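# Place mat cartridge label-up into an empty tray pocket

## Task

Pick up the cartridge resting on the green mat and set it, with its label facing upward, into any unoccupied pocket of the tray that already holds some items; then open the gripper so it is no longer held.

## Robot and tools

Robot: two six-joint arms with parallel grippers, named left_arm and right_arm. Joint order everywhere (rows, result lists): waist (joint1), shoulder (joint2), elbow (joint3), wrist pitch (joint4), wrist yaw (joint5), wrist roll (joint6). Stated ranges in rad: waist -2.618..3.054, shoulder 0.000..3.142, elbow 0.000..3.142, wrist pitch -1.571..1.571, wrist yaw -1.571..1.571, wrist roll -2.094..2.094. True ends may sit up to 0.036 rad either way.

Frames: all printed gripper poses use one scene frame. Origin is on the table surface midway between the arms, +x reaches out across the table, +z is up, and left_arm sits on the +y side (names are not image sides). Base roots: left_arm at (+0.036, +0.264, 0) m, quat_wxyz (+0.999, 0, 0, +0.050); right_arm at (+0.020, -0.366, 0) m, quat_wxyz (+0.999, 0, 0, -0.047). On each gripper the fingers extend along its +z and close along its y axis; end_effector_position is the point midway between the pads, roughly 1 cm short of the fingertips. Printed hand positions may be somewhat wrong, especially when stretched far.

A row: always 14 numbers, each in [-1, 1]: left_arm's six joint values then its opening, then right_arm's six joint values and opening, even if one arm stays still. Joint values are scaled offsets, not poses: 1.0 equals 1.202 rad for waist, 1.258 shoulder, 1.238 elbow, 2.073 wrist pitch, 2.022 for wrist yaw and for wrist roll. Opening is absolute: +1 fully open, -1 shut.

execute_actions(actions): a list of actions, run in sequence. Each action is a list of 1 to 15 rows; each row lasts one 1/30 s step, and if fewer than 15 rows are given the final row repeats to fill 15 steps. Joint offsets in every row are counted from the arm's angles when that action began (for the first action, the angles in the latest reported state), not from the previous row. An empty list just returns state and images. If an action would push a joint more than 0.036 rad beyond its range, that action is rejected for both arms; a malformed action, or a first action failing this check, rejects the whole call with no motion.

move(target, speed, blocking): target is one 14-number row; its joint offsets are measured from the Joint positions in the most recent result that printed them, and openings are absolute and sent immediately. All joints travel proportionally so they finish together, so the hand traces a curve. speed (rad/s, 0.01 to 2, default 0.5) caps the joint with the longest travel. Paths take between 0.5 and 10 s; longer ones stop after 10 s short of target. Moves do not avoid obstacles or the other arm. blocking=false returns after 0.5 s while motion continues; then use wait(0) to check, and wait or stop before sending anything else. The result adds a move: line with the ending (done, off_target, moving, held, fault), limits=held or limits=none, and each arm's joint farthest from target.

wait(seconds): 0 to 10 s, arms keep their last command; returns early when a running move finishes. stop(): brakes a running move (needs stopping distance; fingers keep going). zoom_image(camera, region): camera is cam_left_wrist or cam_right_wrist (each 504x504); region [x0, y0, x1, y1] in pixels from the top-left, at most 504x504. read_manual(section) returns only licence text. finished_scene(scene) ends the current scene with its number passed; irreversible, so call it only once the cartridge is seated label-up and released.

Results: a state line per arm with end_effector_position (m) and end_effector_quat_wxyz; Joint positions and Joint velocities per arm (six joints in rad, rad/s, then pad gap in m, 0.094 when fully open); Joint targets (what joints are currently driven toward); grip_measured (measured opening on the command scale, possibly off by about 1 mm, fixed per gripper); step readings of joint angles, with HELD plus arm label when a step was held back. "joint sent to its limit" means a joint was stopped at its real end; its absence doesn't prove room remains. "joint command not followed" means a clearance check altered targets on some steps.

Motion behaviour: each joint's target can lead its measured angle by at most 0.202 (waist), 0.258 (shoulder), 0.238 (elbow), 0.573 (wrist pitch), 0.522 (yaw, roll) rad per step, and targets get pulled back if they would place the gripper over 70 mm from where it is, so big offsets need several actions. Sending all-zero offsets can let an arm sag; to hold, command offsets back to the desired angles first, then zeros, adding more if it still falls short. Moves left unfinished at an action's end should be re-commanded.

Gripping: fingers go where grip_measured would read your number (except near the ends). To hold firmly, command about 0.03 below the current grip_measured; less for a softer hold. Pads push up to roughly 50 to 62 N, less on very thin parts, with a brief spike on contact. Occasional tugs on held parts or pushes on loose objects may occur.

Avoid: dropping or knocking anything off the table (task fails), arms colliding or pressing each other, fast impacts, and driving far past a contact (presses harder). Motor heat rises while holding loads: MOTOR HOT from 75 °C, a 10 s stop of that arm at 90 °C, and at 100 °C that arm goes limp and drops. FAULT lines report such stops. Smooth, low-effort, quick motion is preferred.

Each tool is called after ">>>" as name(argument=value, ...) on one line, values as JSON.

## Session

>>> execute_actions(actions=[])

Scene clock: 0.00 s.
left_arm: end_effector_position=(+0.4464, +0.0768, +0.2351) grip_measured=+1.000 end_effector_quat_wxyz=(-0.166, -0.508, +0.751, -0.389) | right_arm: end_effector_position=(+0.5458, -0.0292, +0.1450) grip_measured=+1.000 end_effector_quat_wxyz=(+0.273, -0.124, +0.859, +0.415)
Joint names: [waist, shoulder, elbow, wrist pitch, wrist yaw, wrist roll]
Joint positions: left_arm=[-0.24   1.941  1.902 -1.162  0.81  -1.49   0.094] | right_arm=[ 0.498  2.303  1.919 -0.283 -0.613  0.421  0.094]
Joint velocities: left_arm=[ 0.002  0.007 -0.002  0.022 -0.007 -0.022  0.   ] | right_arm=[-0.012 -0.022 -0.002  0.022  0.066  0.051  0.   ]
Motor temperatures (°C, as the motors report them): left_arm=[22 22 23 24 23 20] | right_arm=[21 21 23 23 23 24]
Joint targets: left_arm=[-0.240 1.930 1.911 -1.165 0.816 -1.489] | right_arm=[0.498 2.283 1.933 -0.272 -0.618 0.414]

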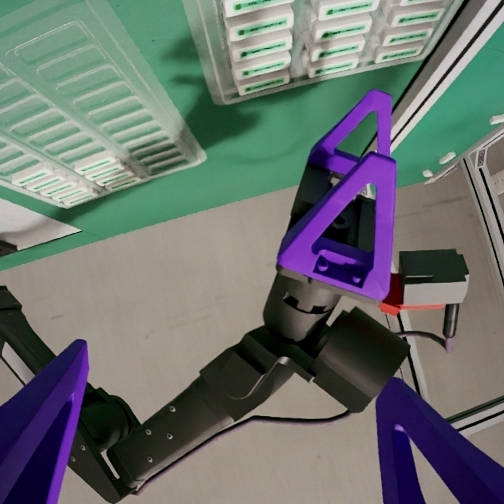

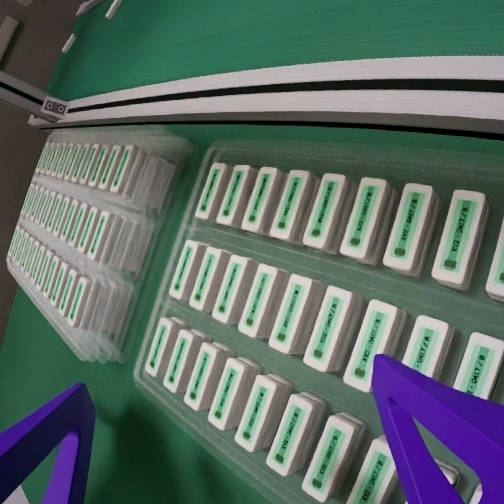

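>>> move(target=[0.116,-0.351,-0.082,-0.163,-0.401,0.737,1,-0.336,-0.638,-0.096,-0.587,0.303,-0.208,1], speed=0.9)

Scene clock: 66.27 s.
left_arm: end_effector_position=(+0.3507, +0.2603, +0.2787) grip_measured=+1.000 end_effector_quat_wxyz=(+0.184, +0.002, +0.983, -0.006) | right_arm: end_effector_position=(+0.3339, -0.3614, +0.2776) grip_measured=+1.000 end_effector_quat_wxyz=(+0.183, +0.000, +0.983, +0.005)
Joint names: [waist, shoulder, elbow, wrist pitch, wrist yaw, wrist roll]
Joint positions: left_arm=[-0.109  1.522  1.814 -1.492  0.01  -0.006  0.094] | right_arm=[ 0.103  1.521  1.809 -1.491 -0.007  0.01   0.094]
Joint velocities: left_arm=[ 0.007 -0.007 -0.007  0.022  0.051 -0.022  0.   ] | right_arm=[ 0.012 -0.002 -0.017  0.007 -0.022 -0.081  0.   ]
Motor temperatures (°C, as the motors report them): left_arm=[22 26 25 25 23 20] | right_arm=[21 29 25 28 24 24]
Joint targets: left_arm=[-0.101 1.499 1.800 -1.500 -0.001 -0.000] | right_arm=[0.094 1.501 1.800 -1.500 -0.000 -0.000]
move: off_target (left_arm); limits=none; left_arm: farthest joint: the shoulder, 0.023 radians from its target (0.441 radians at the start); right_arm: farthest joint: the shoulder, 0.020 radians from its target (0.803 radians at the start)

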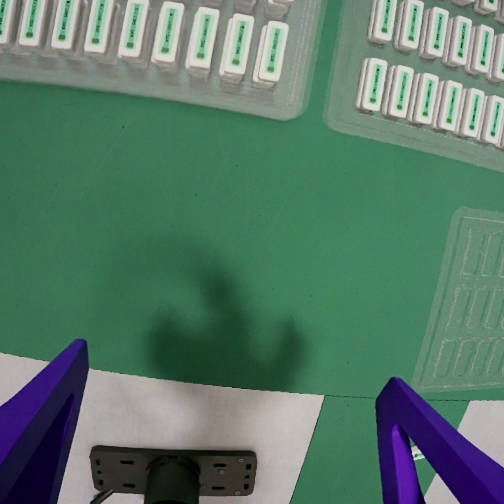

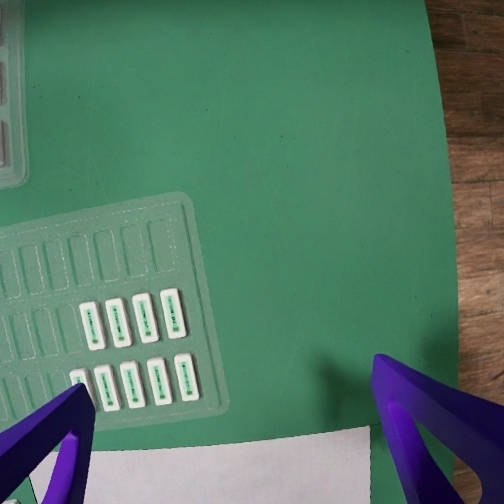

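>>> move(target=[-0.99,-0.018,-0.011,-0.004,-0.005,0.003,1,-0.25,-0.016,-0.007,-0.004,0.003,-0.005,1], speed=0.9)

Scene clock: 76.40 s.
left_arm: end_effector_position=(+0.1522, -0.0282, +0.2786) grip_measured=+1.000 end_effector_quat_wxyz=(+0.151, +0.551, +0.814, -0.106) | right_arm: end_effector_position=(+0.3221, -0.4517, +0.2776) grip_measured=+1.000 end_effector_quat_wxyz=(+0.182, +0.143, +0.973, -0.022)
Joint names: [waist, shoulder, elbow, wrist pitch, wrist yaw, wrist roll]
Joint positions: left_arm=[-1.294  1.522  1.814 -1.492  0.004 -0.005  0.094] | right_arm=[-0.188  1.521  1.809 -1.491 -0.006  0.01   0.094]
Joint velocities: left_arm=[ 0.002 -0.007  0.002  0.051 -0.022  0.037  0.   ] | right_arm=[-0.002 -0.002  0.002 -0.037 -0.066 -0.007  0.   ]
Motor temperatures (°C, as the motors report them): left_arm=[22 26 25 25 23 20] | right_arm=[21 27 25 27 24 24]
Joint targets: left_arm=[-1.299 1.499 1.800 -1.500 -0.000 -0.000] | right_arm=[-0.198 1.500 1.800 -1.499 -0.001 0.000]
move: off_target (left_arm); limits=none; left_arm: farthest joint: the shoulder, 0.023 radians from its target (0.023 radians at the start); right_arm: farthest joint: the shoulder, 0.020 radians from its target (0.020 radians at the start)

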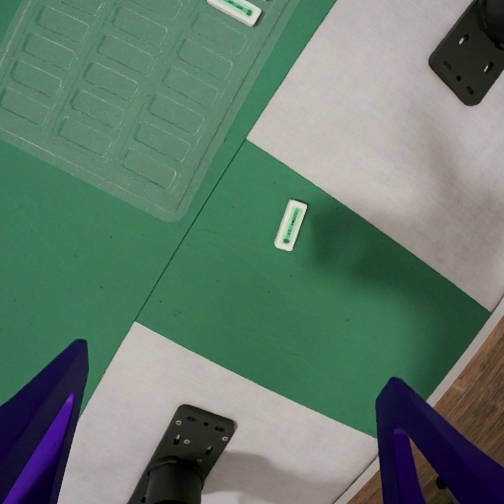

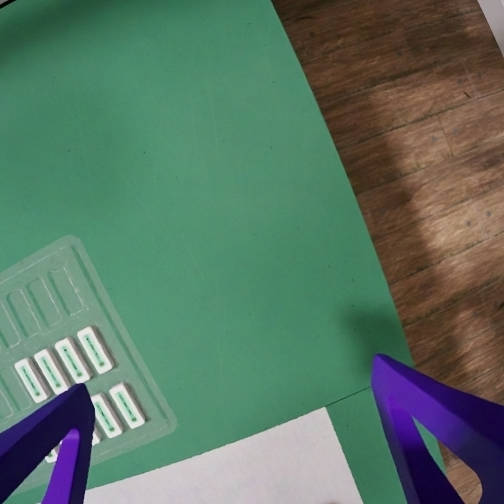

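>>> move(target=[-0.179,0.17,-0.355,0.136,-0.002,-0.06,1,-0.008,-0.016,-0.007,-0.004,0.003,-0.005,1], speed=0.6)

Scene clock: 129.37 s.
left_arm: end_effector_position=(+0.0884, -0.0428, +0.0999) grip_measured=+1.000 end_effector_quat_wxyz=(-0.006, +0.598, +0.801, +0.003) | right_arm: end_effector_position=(+0.3221, -0.4517, +0.2776) grip_measured=+1.000 end_effector_quat_wxyz=(+0.182, +0.143, +0.973, -0.022)
Joint names: [waist, shoulder, elbow, wrist pitch, wrist yaw, wrist roll]
Joint positions: left_arm=[-1.504  1.738  1.376 -1.22   0.004 -0.121  0.094] | right_arm=[-0.188  1.521  1.809 -1.491 -0.006  0.01   0.094]
Joint velocities: left_arm=[ 0.012 -0.002  0.002 -0.066 -0.051 -0.051  0.   ] | right_arm=[ 0.012  0.007 -0.002 -0.037 -0.022  0.007  0.   ]
Motor temperatures (°C, as the motors report them): left_arm=[22 25 25 25 23 20] | right_arm=[21 25 25 27 24 24]
Joint targets: left_arm=[-1.509 1.736 1.375 -1.210 -0.000 -0.126] | right_arm=[-0.197 1.500 1.800 -1.499 0.001 0.000]
move: done; limits=none; left_arm: farthest joint: the wrist pitch, 0.010 radians from its target (0.282 radians at the start); right_arm: farthest joint: the shoulder, 0.020 radians from its target (0.020 radians at the start)

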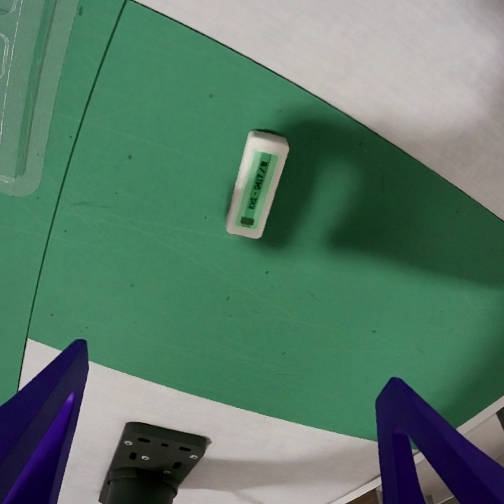

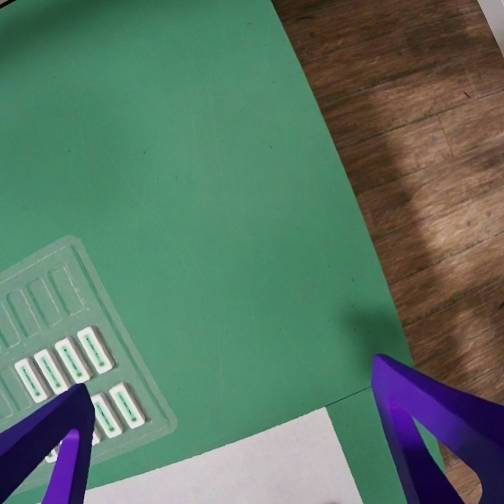

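>>> move(target=[0.013,0.094,-0.044,0.094,-0.002,0.008,1,-0.008,-0.016,-0.007,-0.004,0.003,-0.005,1], speed=0.4)

Scene clock: 156.43 s.
left_arm: end_effector_position=(+0.0951, -0.0688, +0.0530) grip_measured=+1.000 end_effector_quat_wxyz=(+0.003, +0.600, +0.800, -0.005) | right_arm: end_effector_position=(+0.3221, -0.4517, +0.2776) grip_measured=+1.000 end_effector_quat_wxyz=(+0.182, +0.142, +0.973, -0.022)
Joint names: [waist, shoulder, elbow, wrist pitch, wrist yaw, wrist roll]
Joint positions: left_arm=[-1.497  1.853  1.328 -1.036  0.004 -0.11   0.094] | right_arm=[-0.188  1.521  1.809 -1.491 -0.006  0.01   0.094]
Joint velocities: left_arm=[-0.017  0.007 -0.002 -0.022  0.007  0.037  0.   ] | right_arm=[-0.012 -0.017 -0.017  0.007 -0.037 -0.007  0.   ]
Motor temperatures (°C, as the motors report them): left_arm=[22 25 25 25 23 20] | right_arm=[21 25 25 27 24 24]
Joint targets: left_arm=[-1.488 1.856 1.322 -1.026 -0.000 -0.105] | right_arm=[-0.197 1.500 1.800 -1.499 0.001 -0.000]
move: done; limits=none; left_arm: farthest joint: the wrist pitch, 0.011 radians from its target (0.195 radians at the start); right_arm: farthest joint: the shoulder, 0.020 radians from its target (0.020 radians at the start)

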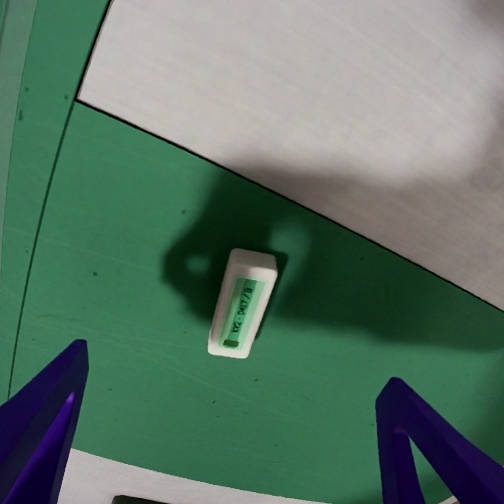

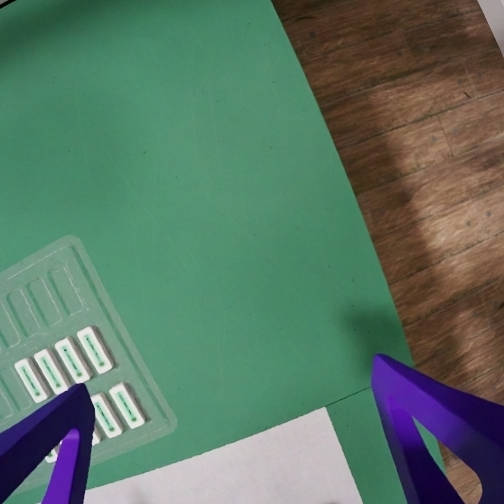

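>>> zoom_image(camera="cam_left_wrist", region=[170,220,330,380])

Region (170, 220, 330, 380) of cam_left_wrist's 504x504 image, scaled by 3.150, with more detail than that image has.

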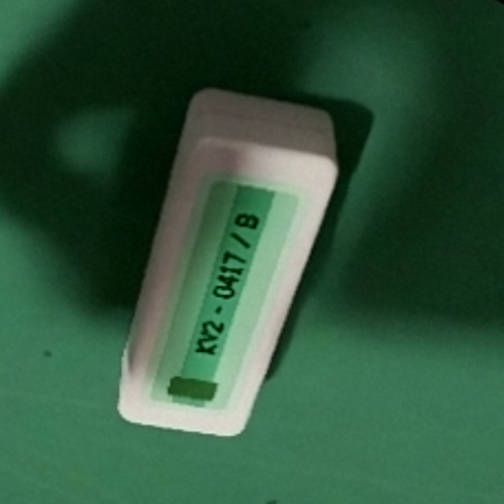

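>>> move(target=[0.0,0.029,-0.0396,0.0374,-0.002,0.025,0.1,-0.008,-0.016,-0.007,-0.004,0.003,-0.005,1], speed=0.2)

Scene clock: 203.97 s.
left_arm: end_effector_position=(+0.0953, -0.0697, +0.0338) grip_measured=+0.101 end_effector_quat_wxyz=(+0.001, +0.618, +0.786, -0.004) | right_arm: end_effector_position=(+0.3221, -0.4517, +0.2776) grip_measured=+1.000 end_effector_quat_wxyz=(+0.182, +0.142, +0.973, -0.022)
Joint names: [waist, shoulder, elbow, wrist pitch, wrist yaw, wrist roll]
Joint positions: left_arm=[-1.497  1.882  1.287 -0.969  0.004 -0.065  0.052] | right_arm=[-0.188  1.521  1.809 -1.491 -0.006  0.01   0.094]
Joint velocities: left_arm=[-0.017 -0.017 -0.002 -0.037 -0.051  0.066 -0.001] | right_arm=[ 0.012  0.002  0.007 -0.037 -0.022 -0.081  0.   ]
Motor temperatures (°C, as the motors report them): left_arm=[22 26 25 25 23 20] | right_arm=[21 25 25 27 24 24]
Joint targets: left_arm=[-1.497 1.889 1.279 -0.958 -0.000 -0.059] | right_arm=[-0.197 1.500 1.800 -1.499 0.001 -0.000]
move: done; limits=none; left_arm: farthest joint: the wrist pitch, 0.010 radians from its target (0.077 radians at the start); right_arm: farthest joint: the shoulder, 0.020 radians from its target (0.020 radians at the start)

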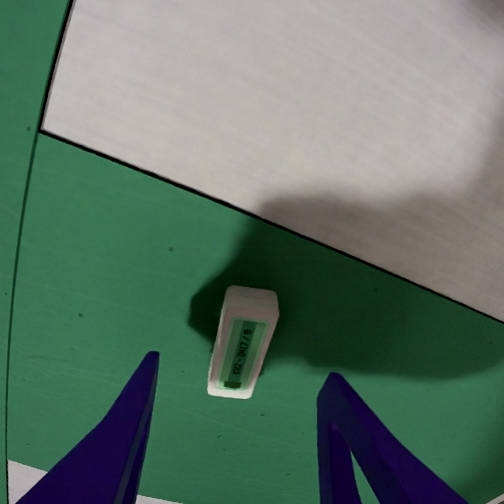

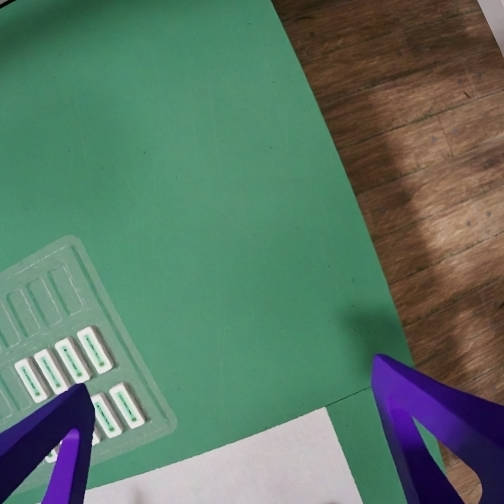

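>>> zoom_image(camera="cam_left_wrist", region=[130,260,370,500])

Region (130, 260, 370, 500) of cam_left_wrist's 504x504 image, scaled by 2.100, with more detail than that image has.

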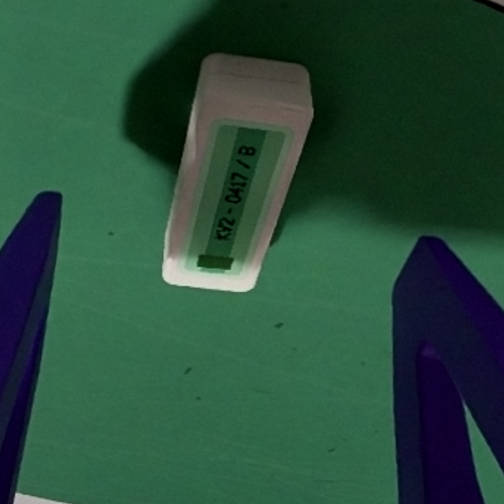

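>>> move(target=[0.0,0.0262,-0.0323,0.030,-0.002,0.002,-0.25,-0.008,-0.016,-0.007,-0.004,0.003,-0.005,1], speed=0.12)

>>> zoom_image(camera="cam_left_wrist", region=[130,264,370,504])

Scene clock: 245.77 s.
left_arm: end_effector_position=(+0.0953, -0.0697, +0.0186) grip_measured=-0.249 end_effector_quat_wxyz=(-0.000, +0.618, +0.786, -0.002) | right_arm: end_effector_position=(+0.3221, -0.4517, +0.2776) grip_measured=+1.000 end_effector_quat_wxyz=(+0.182, +0.142, +0.973, -0.022)
Joint names: [waist, shoulder, elbow, wrist pitch, wrist yaw, wrist roll]
Joint positions: left_arm=[-1.497  1.907  1.256 -0.917  0.004 -0.064  0.035] | right_arm=[-0.188  1.521  1.809 -1.491 -0.006  0.01   0.094]
Joint velocities: left_arm=[-0.002 -0.007 -0.002  0.037 -0.007 -0.051 -0.002] | right_arm=[-0.012  0.017 -0.007  0.007 -0.007 -0.007  0.   ]
Motor temperatures (°C, as the motors report them): left_arm=[22 26 25 25 23 20] | right_arm=[21 25 25 27 24 24]
Joint targets: left_arm=[-1.497 1.915 1.247 -0.907 -0.000 -0.061] | right_arm=[-0.197 1.500 1.800 -1.499 0.001 -0.000]
move: done; limits=none; left_arm: farthest joint: the wrist pitch, 0.010 radians from its target (0.062 radians at the start); right_arm: farthest joint: the shoulder, 0.020 radians from its target (0.020 radians at the start)

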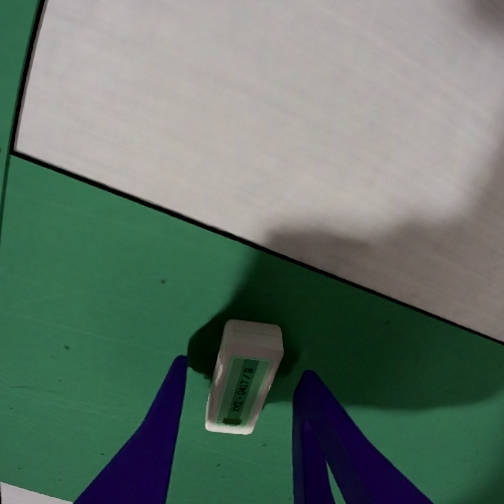

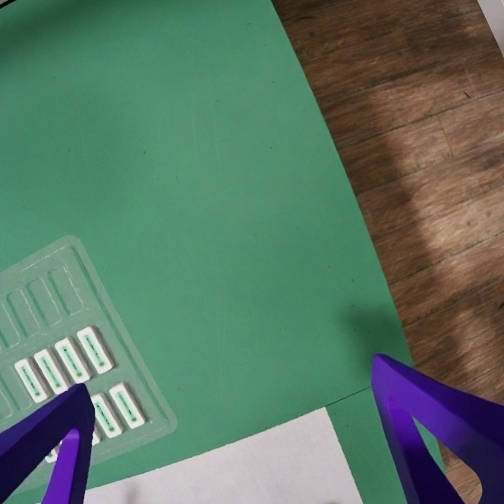

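Region (130, 264, 370, 504) of cam_left_wrist's 504x504 image, scaled by 2.100, with more detail than that image has.

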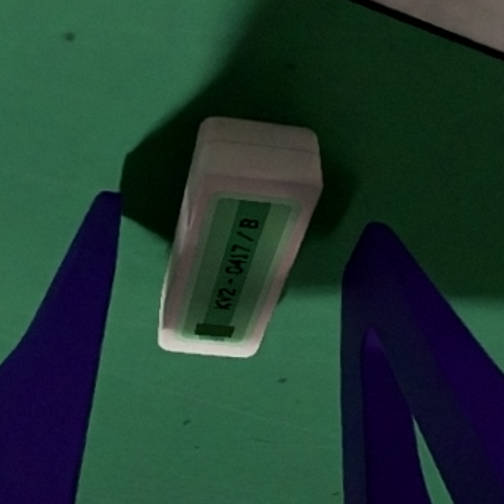

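>>> move(target=[0.0,0.006,-0.007,0.005,-0.002,0.002,-0.66,-0.008,-0.016,-0.007,-0.004,0.003,-0.005,1], speed=0.12)

>>> zoom_image(camera="cam_left_wrist", region=[130,264,370,504])

Scene clock: 258.23 s.
left_arm: end_effector_position=(+0.0953, -0.0698, +0.0186) grip_measured=-0.654 end_effector_quat_wxyz=(-0.000, +0.618, +0.786, -0.002) | right_arm: end_effector_position=(+0.3221, -0.4517, +0.2776) grip_measured=+1.000 end_effector_quat_wxyz=(+0.182, +0.142, +0.973, -0.022)
Joint names: [waist, shoulder, elbow, wrist pitch, wrist yaw, wrist roll]
Joint positions: left_arm=[-1.497  1.907  1.256 -0.916  0.004 -0.064  0.016] | right_arm=[-0.188  1.521  1.809 -1.491 -0.006  0.01   0.094]
Joint velocities: left_arm=[-0.017 -0.002 -0.017  0.007 -0.022 -0.007  0.   ] | right_arm=[ 0.002  0.002 -0.002 -0.066 -0.037  0.007  0.   ]
Motor temperatures (°C, as the motors report them): left_arm=[22 26 25 25 23 20] | right_arm=[21 25 25 27 24 24]
Joint targets: left_arm=[-1.497 1.915 1.248 -0.907 -0.000 -0.060] | right_arm=[-0.197 1.500 1.800 -1.499 0.001 -0.000]
move: done; limits=none; left_arm: farthest joint: the wrist pitch, 0.010 radians from its target (0.010 radians at the start); right_arm: farthest joint: the shoulder, 0.020 radians from its target (0.020 radians at the start)

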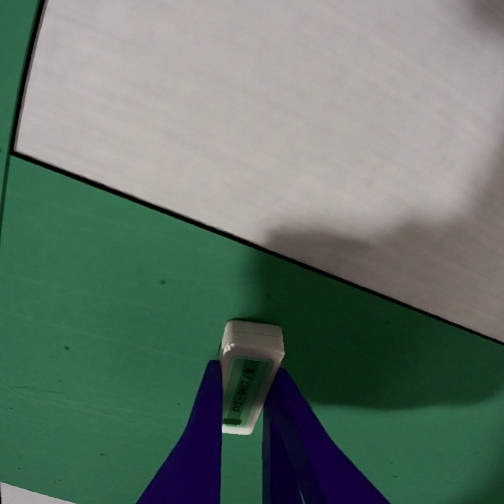

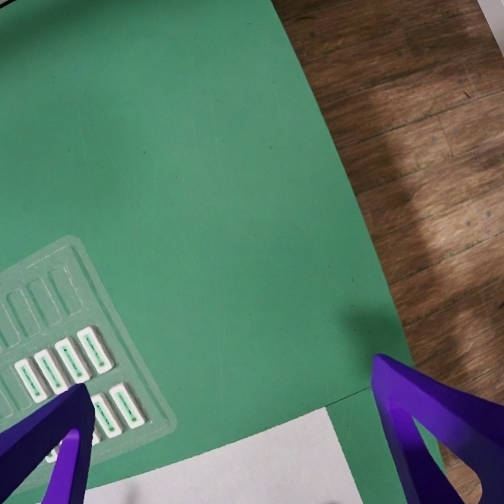

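Region (130, 264, 370, 504) of cam_left_wrist's 504x504 image, scaled by 2.100, with more detail than that image has.

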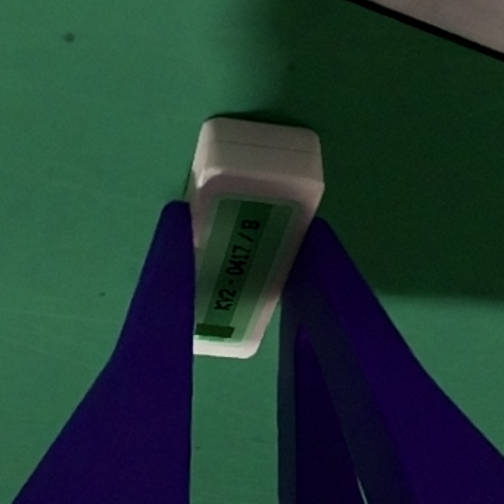

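>>> execute_actions(actions=[[[0,0.006,-0.007,0.005,-0.002,0.002,-0.54,-0.008,-0.016,-0.007,-0.004,0.003,-0.005,1],[0,0.006,-0.007,0.005,-0.002,0.002,-0.54,-0.008,-0.016,-0.007,-0.004,0.003,-0.005,1],[0,0.006,-0.007,0.005,-0.002,0.002,-0.54,-0.008,-0.016,-0.007,-0.004,0.003,-0.005,1],[0,0.006,-0.007,0.005,-0.002,0.002,-0.54,-0.008,-0.016,-0.007,-0.004,0.003,-0.005,1],[0,0.006,-0.007,0.005,-0.002,0.002,-0.54,-0.008,-0.016,-0.007,-0.004,0.003,-0.005,1],[0,0.006,-0.009,0.0056,-0.002,0.002,-0.54,-0.008,-0.016,-0.007,-0.004,0.003,-0.005,1],[0,0.006,-0.011,0.0062,-0.002,0.002,-0.54,-0.008,-0.016,-0.007,-0.004,0.003,-0.005,1],[0,0.006,-0.013,0.0068,-0.002,0.002,-0.54,-0.008,-0.016,-0.007,-0.004,0.003,-0.005,1],[0,0.006,-0.015,0.0074,-0.002,0.002,-0.54,-0.008,-0.016,-0.007,-0.004,0.003,-0.005,1],[0,0.006,-0.017,0.008,-0.002,0.002,-0.54,-0.008,-0.016,-0.007,-0.004,0.003,-0.005,1],[0,0.006,-0.018,0.0085,-0.002,0.002,-0.54,-0.008,-0.016,-0.007,-0.004,0.003,-0.005,1]]])

>>> wait(seconds=0.3)

Scene clock: 303.40 s.
left_arm: end_effector_position=(+0.0949, -0.0676, +0.0160) grip_measured=-0.541 end_effector_quat_wxyz=(-0.002, +0.618, +0.786, -0.001) | right_arm: end_effector_position=(+0.3221, -0.4517, +0.2776) grip_measured=+1.000 end_effector_quat_wxyz=(+0.182, +0.142, +0.973, -0.022)
Joint names: [waist, shoulder, elbow, wrist pitch, wrist yaw, wrist roll]
Joint positions: left_arm=[-1.497  1.907  1.245 -0.909  0.004 -0.064  0.022] | right_arm=[-0.188  1.521  1.809 -1.491 -0.006  0.009  0.094]
Joint velocities: left_arm=[ 0.007 -0.002 -0.042  0.007 -0.037 -0.066  0.001] | right_arm=[ 0.012 -0.007 -0.022 -0.022 -0.022 -0.051  0.   ]
Motor temperatures (°C, as the motors report them): left_arm=[22 27 25 25 23 20] | right_arm=[21 25 25 27 24 24]
Joint targets: left_arm=[-1.497 1.915 1.234 -0.899 -0.000 -0.060] | right_arm=[-0.197 1.500 1.800 -1.499 0.001 -0.001]
Step readings (joint positions):
0: left_arm=[-1.497 1.907 1.256 -0.916 0.004 -0.064] | right_arm=[-0.188 1.521 1.809 -1.491 -0.006 0.010]
1: left_arm=[-1.497 1.907 1.256 -0.916 0.004 -0.064] | right_arm=[-0.188 1.521 1.809 -1.491 -0.006 0.010]
2: left_arm=[-1.497 1.907 1.256 -0.916 0.004 -0.064] | right_arm=[-0.188 1.521 1.809 -1.491 -0.006 0.009]
4: left_arm=[-1.497 1.907 1.256 -0.916 0.004 -0.064] | right_arm=[-0.188 1.521 1.809 -1.491 -0.006 0.009]
8: left_arm=[-1.497 1.907 1.256 -0.915 0.004 -0.064] | right_arm=[-0.188 1.521 1.809 -1.491 -0.006 0.009]
15: Joint positions above

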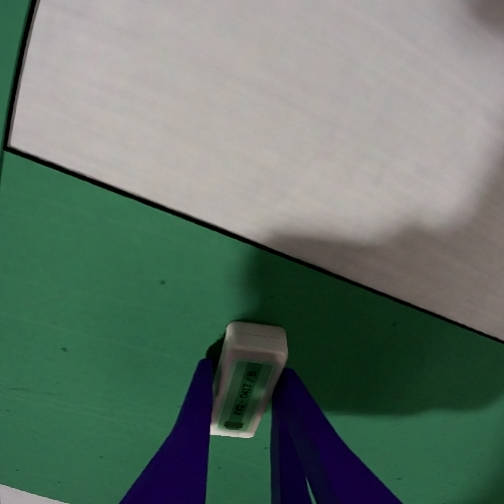

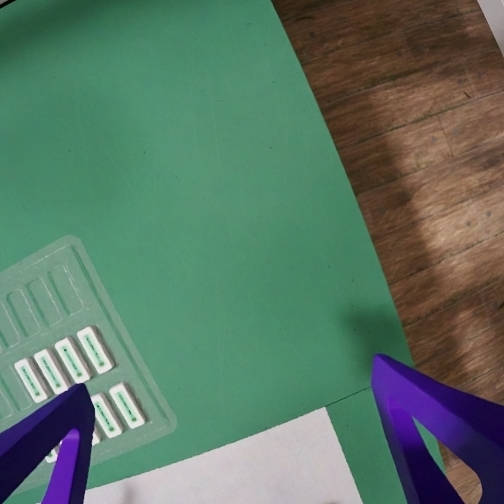

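Scene clock: 303.70 s.
left_arm: end_effector_position=(+0.0949, -0.0676, +0.0159) grip_measured=-0.541 end_effector_quat_wxyz=(-0.002, +0.618, +0.786, -0.001) | right_arm: end_effector_position=(+0.3221, -0.4517, +0.2776) grip_measured=+1.000 end_effector_quat_wxyz=(+0.182, +0.142, +0.973, -0.022)
Joint names: [waist, shoulder, elbow, wrist pitch, wrist yaw, wrist roll]
Joint positions: left_arm=[-1.497  1.907  1.244 -0.909  0.004 -0.064  0.022] | right_arm=[-0.188  1.521  1.809 -1.491 -0.006  0.009  0.094]
Joint velocities: left_arm=[-0.007 -0.027 -0.012  0.007 -0.066 -0.022 -0.001] | right_arm=[-0.007  0.002 -0.007  0.066 -0.007 -0.022  0.   ]
Motor temperatures (°C, as the motors report them): left_arm=[22 27 25 25 23 20] | right_arm=[21 25 25 27 24 24]
Joint targets: left_arm=[-1.497 1.915 1.234 -0.899 -0.000 -0.060] | right_arm=[-0.197 1.500 1.800 -1.499 0.001 -0.001]
wait: 0.30 s; at rest by 0.17 s

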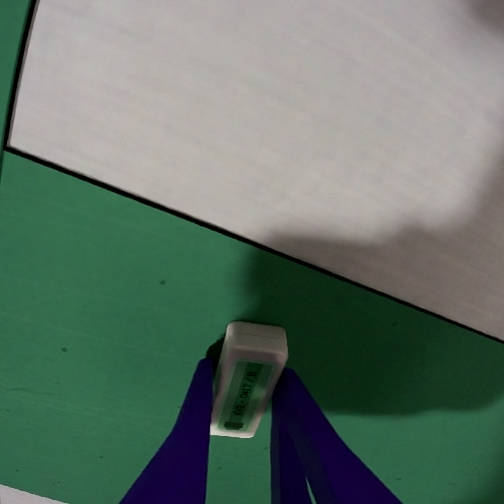

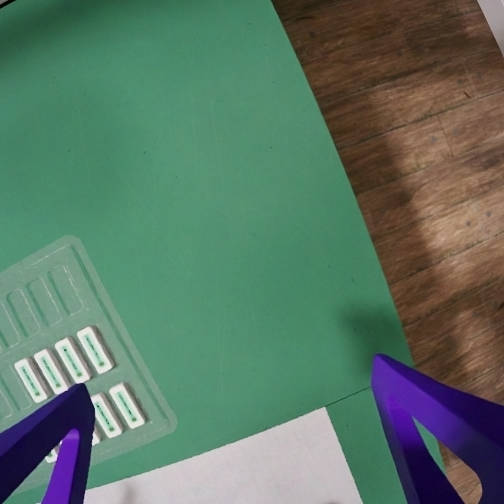

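>>> execute_actions(actions=[[[0,0.004,-0.005,0.003,-0.002,0.002,-0.58,-0.008,-0.016,-0.007,-0.004,0.003,-0.005,1],[0,0.004,-0.005,0.003,-0.002,0.002,-0.61,-0.008,-0.016,-0.007,-0.004,0.003,-0.005,1],[0,0.004,-0.005,0.003,-0.002,0.002,-0.63,-0.008,-0.016,-0.007,-0.004,0.003,-0.005,1],[0,0.004,-0.005,0.003,-0.002,0.002,-0.645,-0.008,-0.016,-0.007,-0.004,0.003,-0.005,1],[0,0.004,-0.005,0.003,-0.002,0.002,-0.655,-0.008,-0.016,-0.007,-0.004,0.003,-0.005,1],[0,0.004,-0.005,0.003,-0.002,0.002,-0.665,-0.008,-0.016,-0.007,-0.004,0.003,-0.005,1],[0,0.004,-0.005,0.003,-0.002,0.002,-0.675,-0.008,-0.016,-0.007,-0.004,0.003,-0.005,1],[0,0.004,-0.005,0.003,-0.002,0.002,-0.69,-0.008,-0.016,-0.007,-0.004,0.003,-0.005,1]]])

Scene clock: 312.80 s.
left_arm: end_effector_position=(+0.0949, -0.0676, +0.0159) grip_measured=-0.674 end_effector_quat_wxyz=(-0.002, +0.618, +0.786, -0.001) | right_arm: end_effector_position=(+0.3221, -0.4517, +0.2776) grip_measured=+1.000 end_effector_quat_wxyz=(+0.182, +0.142, +0.973, -0.022)
Joint names: [waist, shoulder, elbow, wrist pitch, wrist yaw, wrist roll]
Joint positions: left_arm=[-1.497  1.907  1.244 -0.909  0.004 -0.064  0.015] | right_arm=[-0.188  1.521  1.809 -1.491 -0.006  0.009  0.094]
Joint velocities: left_arm=[ 0.007  0.007  0.002 -0.051 -0.037 -0.007 -0.   ] | right_arm=[-0.007 -0.002  0.017 -0.007 -0.007  0.051  0.   ]
Motor temperatures (°C, as the motors report them): left_arm=[22 27 25 25 23 20] | right_arm=[21 25 25 27 24 24]
Joint targets: left_arm=[-1.497 1.912 1.238 -0.903 -0.000 -0.060] | right_arm=[-0.197 1.500 1.800 -1.499 0.001 -0.001]
Step readings (joint positions):
0: left_arm=[-1.497 1.907 1.244 -0.909 0.004 -0.064] | right_arm=[-0.188 1.521 1.809 -1.491 -0.006 0.009]
1: left_arm=[-1.497 1.907 1.244 -0.909 0.004 -0.064] | right_arm=[-0.188 1.521 1.809 -1.491 -0.006 0.009]
2: left_arm=[-1.497 1.907 1.244 -0.909 0.004 -0.064] | right_arm=[-0.188 1.521 1.809 -1.491 -0.006 0.009]
4: left_arm=[-1.497 1.907 1.244 -0.909 0.004 -0.064] | right_arm=[-0.188 1.521 1.809 -1.491 -0.006 0.009]
8: left_arm=[-1.497 1.907 1.244 -0.909 0.004 -0.064] | right_arm=[-0.188 1.521 1.809 -1.491 -0.006 0.009]
15: Joint positions above

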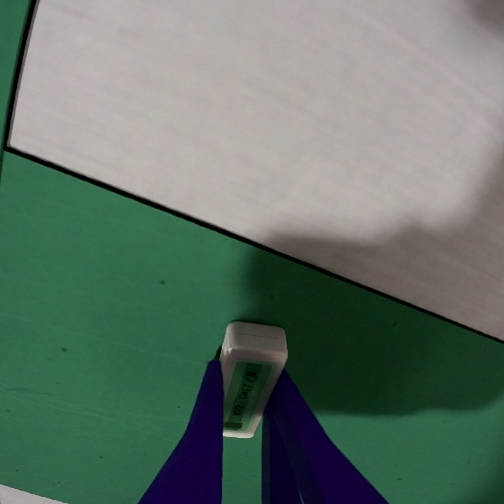

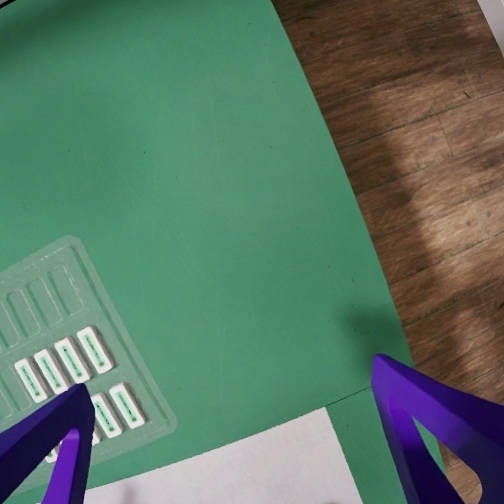

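>>> move(target=[0.0,-0.056,0.0735,-0.0656,-0.002,0.002,-0.72,-0.008,-0.016,-0.007,-0.004,0.003,-0.005,1], speed=0.25)

Scene clock: 333.43 s.
left_arm: end_effector_position=(+0.0940, -0.0626, +0.0460) grip_measured=-0.681 end_effector_quat_wxyz=(-0.007, +0.618, +0.786, +0.004) | right_arm: end_effector_position=(+0.3221, -0.4517, +0.2776) grip_measured=+1.000 end_effector_quat_wxyz=(+0.182, +0.142, +0.973, -0.022)
Joint names: [waist, shoulder, elbow, wrist pitch, wrist yaw, wrist roll]
Joint positions: left_arm=[-1.497  1.862  1.311 -1.036  0.004 -0.064  0.015] | right_arm=[-0.188  1.521  1.809 -1.491 -0.006  0.009  0.094]
Joint velocities: left_arm=[-0.012  0.002 -0.017 -0.037 -0.081  0.022 -0.001] | right_arm=[-0.017 -0.012 -0.017  0.051  0.066 -0.007  0.   ]
Motor temperatures (°C, as the motors report them): left_arm=[22 27 25 25 23 20] | right_arm=[21 25 25 27 24 24]
Joint targets: left_arm=[-1.497 1.837 1.335 -1.045 -0.000 -0.060] | right_arm=[-0.197 1.500 1.800 -1.499 0.001 -0.001]
move: off_target (left_arm); limits=none; left_arm: farthest joint: the shoulder, 0.025 radians from its target (0.071 radians at the start); right_arm: farthest joint: the shoulder, 0.020 radians from its target (0.020 radians at the start)

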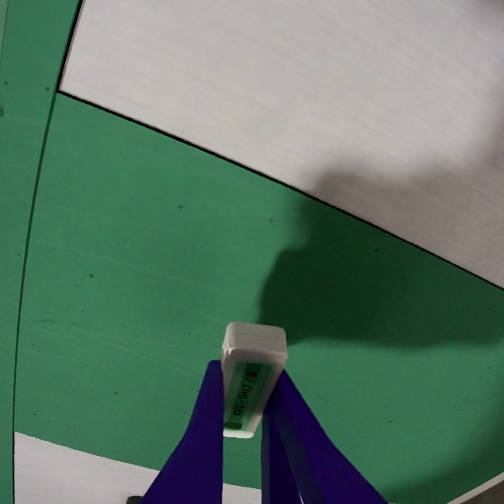

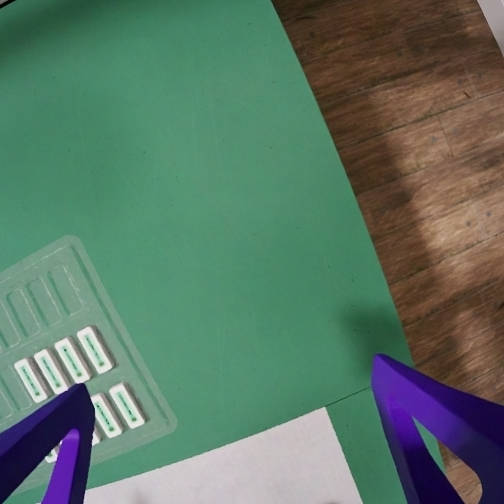

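>>> move(target=[0.328,0.1606,0.310,-0.074,-0.002,-0.5,-0.72,-0.008,-0.016,-0.007,-0.004,0.003,-0.005,1], speed=0.9)

Scene clock: 349.63 s.
left_arm: end_effector_position=(+0.2478, -0.0676, +0.0672) grip_measured=-0.681 end_effector_quat_wxyz=(-0.000, -0.033, +0.999, -0.004) | right_arm: end_effector_position=(+0.3221, -0.4517, +0.2776) grip_measured=+1.000 end_effector_quat_wxyz=(+0.182, +0.142, +0.973, -0.022)
Joint names: [waist, shoulder, elbow, wrist pitch, wrist yaw, wrist roll]
Joint positions: left_arm=[-1.104  2.053  1.667 -1.178  0.004 -1.07   0.015] | right_arm=[-0.188  1.521  1.809 -1.491 -0.006  0.009  0.094]
Joint velocities: left_arm=[ 0.022  0.027 -0.017  0.007 -0.037 -0.022 -0.001] | right_arm=[-0.017 -0.022  0.002  0.022 -0.022  0.051  0.   ]
Motor temperatures (°C, as the motors report them): left_arm=[22 28 26 24 23 20] | right_arm=[21 25 25 27 24 24]
Joint targets: left_arm=[-1.102 2.064 1.695 -1.190 -0.000 -1.075] | right_arm=[-0.197 1.500 1.800 -1.499 0.001 -0.001]
move: off_target (left_arm); limits=none; left_arm: farthest joint: the elbow, 0.028 radians from its target (0.384 radians at the start); right_arm: farthest joint: the shoulder, 0.020 radians from its target (0.020 radians at the start)

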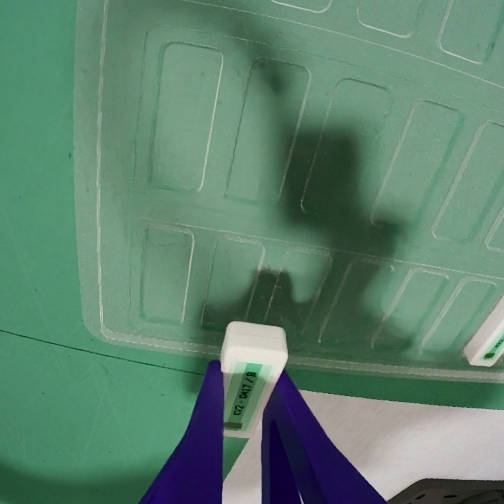

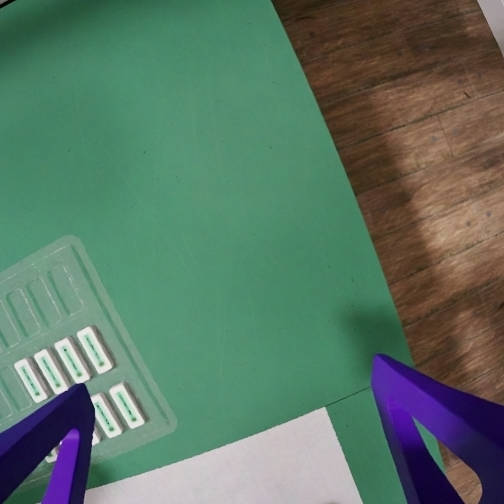

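>>> zoom_image(camera="cam_left_wrist", region=[120,190,360,430])

Region (120, 190, 360, 430) of cam_left_wrist's 504x504 image, scaled by 2.100, with more detail than that image has.

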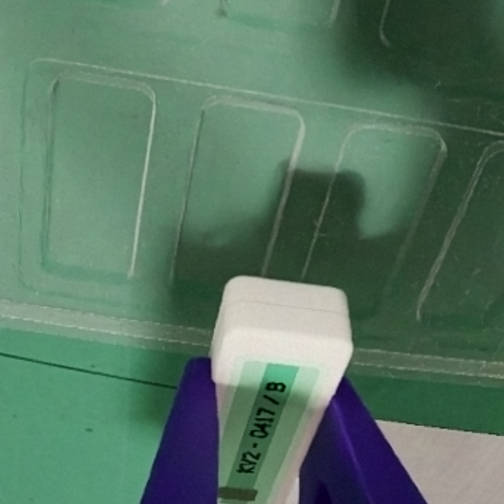

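>>> move(target=[0.0,0.0135,-0.088,0.0535,-0.002,-0.002,-0.72,-0.008,-0.016,-0.007,-0.004,0.003,-0.005,1], speed=0.25)

>>> zoom_image(camera="cam_left_wrist", region=[120,230,360,470])

Scene clock: 398.83 s.
left_arm: end_effector_position=(+0.2454, -0.0638, +0.0390) grip_measured=-0.681 end_effector_quat_wxyz=(-0.001, -0.033, +0.999, -0.001) | right_arm: end_effector_position=(+0.3221, -0.4517, +0.2776) grip_measured=+1.000 end_effector_quat_wxyz=(+0.182, +0.142, +0.973, -0.022)
Joint names: [waist, shoulder, elbow, wrist pitch, wrist yaw, wrist roll]
Joint positions: left_arm=[-1.104  2.063  1.567 -1.074  0.004 -1.07   0.015] | right_arm=[-0.188  1.521  1.809 -1.491 -0.006  0.009  0.094]
Joint velocities: left_arm=[ 0.007  0.002  0.002 -0.007 -0.007 -0.081 -0.001] | right_arm=[ 0.012 -0.012 -0.007  0.022  0.007 -0.051  0.   ]
Motor temperatures (°C, as the motors report them): left_arm=[22 28 27 24 23 20] | right_arm=[21 25 25 27 24 24]
Joint targets: left_arm=[-1.104 2.070 1.558 -1.067 -0.000 -1.074] | right_arm=[-0.197 1.500 1.800 -1.499 0.001 -0.001]
move: done; limits=none; left_arm: farthest joint: the elbow, 0.009 radians from its target (0.109 radians at the start); right_arm: farthest joint: the shoulder, 0.020 radians from its target (0.020 radians at the start)

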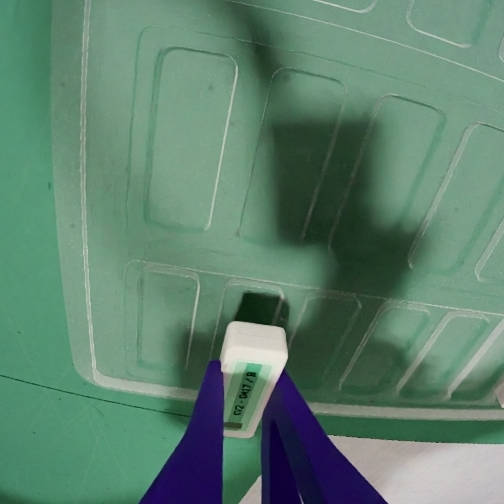

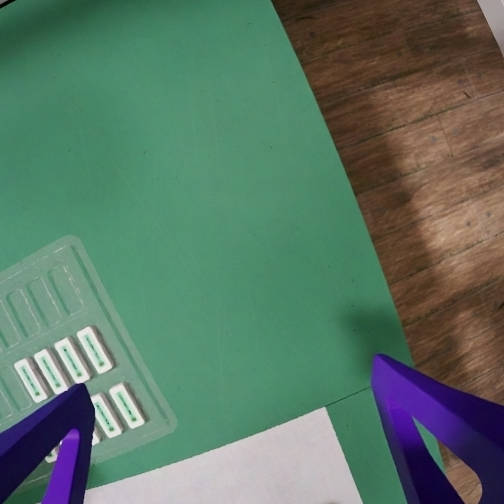

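Region (120, 230, 360, 470) of cam_left_wrist's 504x504 image, scaled by 2.100, with more detail than that image has.

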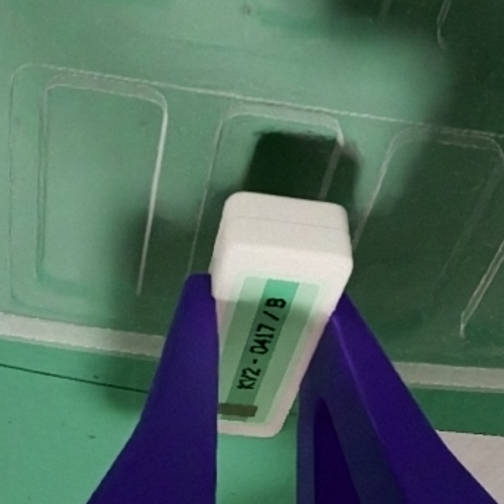

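>>> move(target=[0.0,0.0146,-0.0267,0.0205,-0.002,-0.002,-0.72,-0.008,-0.016,-0.007,-0.004,0.003,-0.005,1], speed=0.1)

>>> zoom_image(camera="cam_left_wrist", region=[120,230,360,470])

Scene clock: 427.87 s.
left_arm: end_effector_position=(+0.2462, -0.0651, +0.0335) grip_measured=-0.681 end_effector_quat_wxyz=(+0.002, -0.033, +0.999, -0.007) | right_arm: end_effector_position=(+0.3221, -0.4517, +0.2776) grip_measured=+1.000 end_effector_quat_wxyz=(+0.182, +0.142, +0.973, -0.022)
Joint names: [waist, shoulder, elbow, wrist pitch, wrist yaw, wrist roll]
Joint positions: left_arm=[-1.104  2.063  1.544 -1.039  0.004 -1.07   0.015] | right_arm=[-0.188  1.521  1.809 -1.491 -0.006  0.009  0.094]
Joint velocities: left_arm=[ 0.002 -0.007 -0.002 -0.037 -0.037 -0.037  0.001] | right_arm=[-0.002  0.007 -0.002 -0.007  0.007 -0.007  0.   ]
Motor temperatures (°C, as the motors report them): left_arm=[22 28 26 24 23 20] | right_arm=[21 25 25 27 24 24]
Joint targets: left_arm=[-1.104 2.081 1.534 -1.032 -0.000 -1.074] | right_arm=[-0.197 1.500 1.800 -1.499 0.001 -0.001]
move: done; limits=none; left_arm: farthest joint: the shoulder, 0.018 radians from its target (0.018 radians at the start); right_arm: farthest joint: the shoulder, 0.020 radians from its target (0.020 radians at the start)

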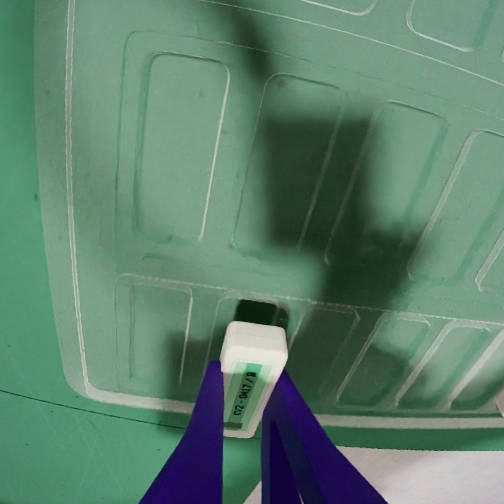

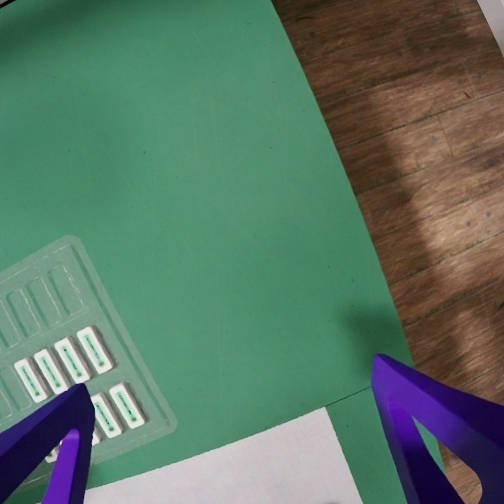

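Region (120, 230, 360, 470) of cam_left_wrist's 504x504 image, scaled by 2.100, with more detail than that image has.

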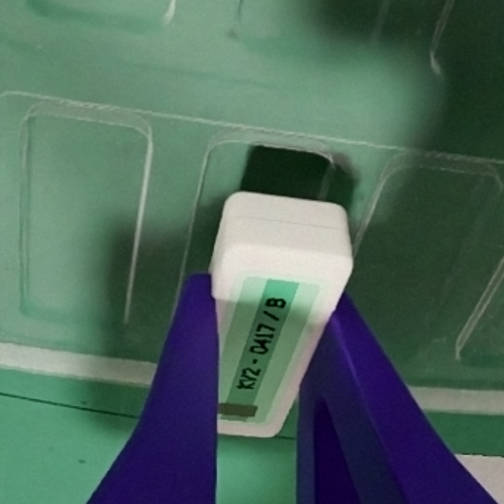

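>>> execute_actions(actions=[[[0,0.0155,-0.006,0.002,-0.002,-0.002,-0.72,-0.008,-0.016,-0.007,-0.004,0.003,-0.005,1],[0,0.0165,-0.006,0.002,-0.002,-0.002,-0.72,-0.008,-0.016,-0.007,-0.004,0.003,-0.005,1],[0,0.0175,-0.006,0.002,-0.002,-0.002,-0.72,-0.008,-0.016,-0.007,-0.004,0.003,-0.005,1],[0,0.0185,-0.006,0.002,-0.002,-0.002,-0.72,-0.008,-0.016,-0.007,-0.004,0.003,-0.005,1],[0,0.0195,-0.006,0.002,-0.002,-0.002,-0.72,-0.008,-0.016,-0.007,-0.004,0.003,-0.005,1]]])

>>> zoom_image(camera="cam_left_wrist", region=[120,230,360,470])

Scene clock: 447.37 s.
left_arm: end_effector_position=(+0.2455, -0.0640, +0.0272) grip_measured=-0.681 end_effector_quat_wxyz=(-0.002, -0.033, +0.999, +0.000) | right_arm: end_effector_position=(+0.3221, -0.4517, +0.2776) grip_measured=+1.000 end_effector_quat_wxyz=(+0.182, +0.142, +0.973, -0.022)
Joint names: [waist, shoulder, elbow, wrist pitch, wrist yaw, wrist roll]
Joint positions: left_arm=[-1.104  2.08   1.544 -1.038  0.004 -1.07   0.015] | right_arm=[-0.188  1.521  1.809 -1.491 -0.006  0.009  0.094]
Joint velocities: left_arm=[-0.007 -0.002 -0.002 -0.007 -0.022 -0.066 -0.   ] | right_arm=[-0.002  0.007 -0.007 -0.022 -0.037  0.007  0.   ]
Motor temperatures (°C, as the motors report them): left_arm=[22 28 26 24 23 20] | right_arm=[21 25 25 27 24 24]
Joint targets: left_arm=[-1.104 2.088 1.537 -1.034 -0.000 -1.074] | right_arm=[-0.197 1.500 1.800 -1.499 0.001 -0.001]
Step readings (joint positions):
0: left_arm=[-1.104 2.063 1.544 -1.038 0.004 -1.070] | right_arm=[-0.188 1.521 1.809 -1.491 -0.006 0.009]
1: left_arm=[-1.104 2.063 1.544 -1.038 0.004 -1.070] | right_arm=[-0.188 1.521 1.809 -1.491 -0.006 0.009]
2: left_arm=[-1.104 2.063 1.544 -1.038 0.004 -1.070] | right_arm=[-0.188 1.521 1.809 -1.491 -0.006 0.009]
4: left_arm=[-1.104 2.065 1.544 -1.038 0.004 -1.070] | right_arm=[-0.188 1.521 1.809 -1.491 -0.006 0.009]
8: left_arm=[-1.104 2.077 1.544 -1.038 0.004 -1.070] | right_arm=[-0.188 1.521 1.809 -1.491 -0.006 0.009]
15: Joint positions above

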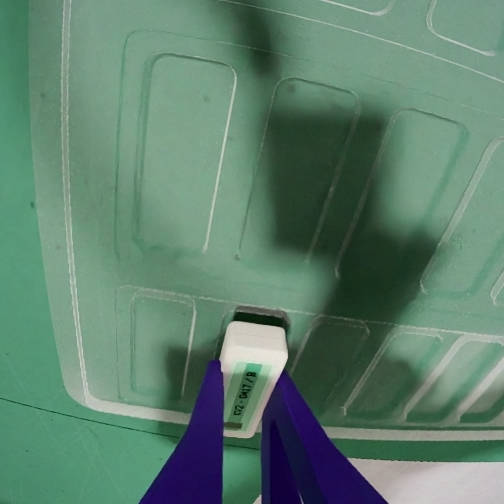

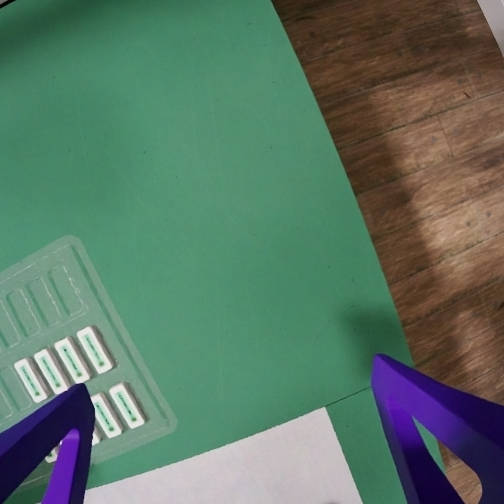

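Region (120, 230, 360, 470) of cam_left_wrist's 504x504 image, scaled by 2.100, with more detail than that image has.

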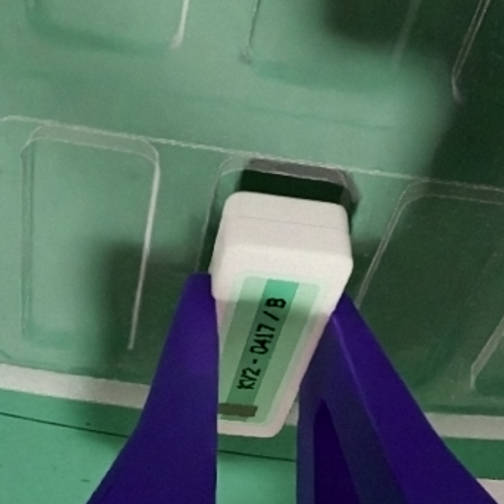

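>>> zoom_image(camera="cam_left_wrist", region=[190,280,310,400])

Region (190, 280, 310, 400) of cam_left_wrist's 504x504 image, scaled by 4.200, with more detail than that image has.

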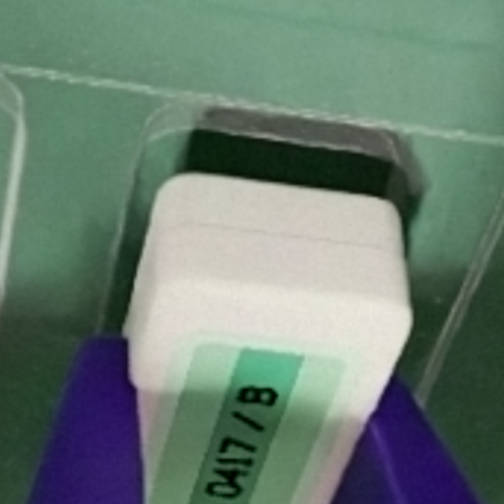

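>>> zoom_image(camera="cam_left_wrist", region=[40,330,220,450])

Region (40, 330, 220, 450) of cam_left_wrist's 504x504 image, scaled by 2.800, with more detail than that image has.

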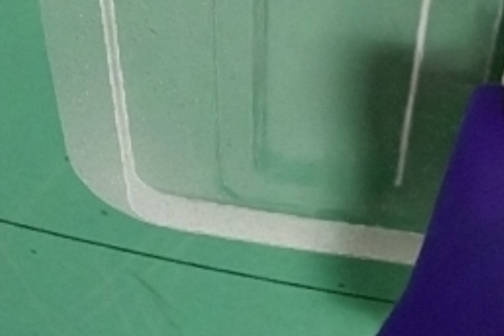

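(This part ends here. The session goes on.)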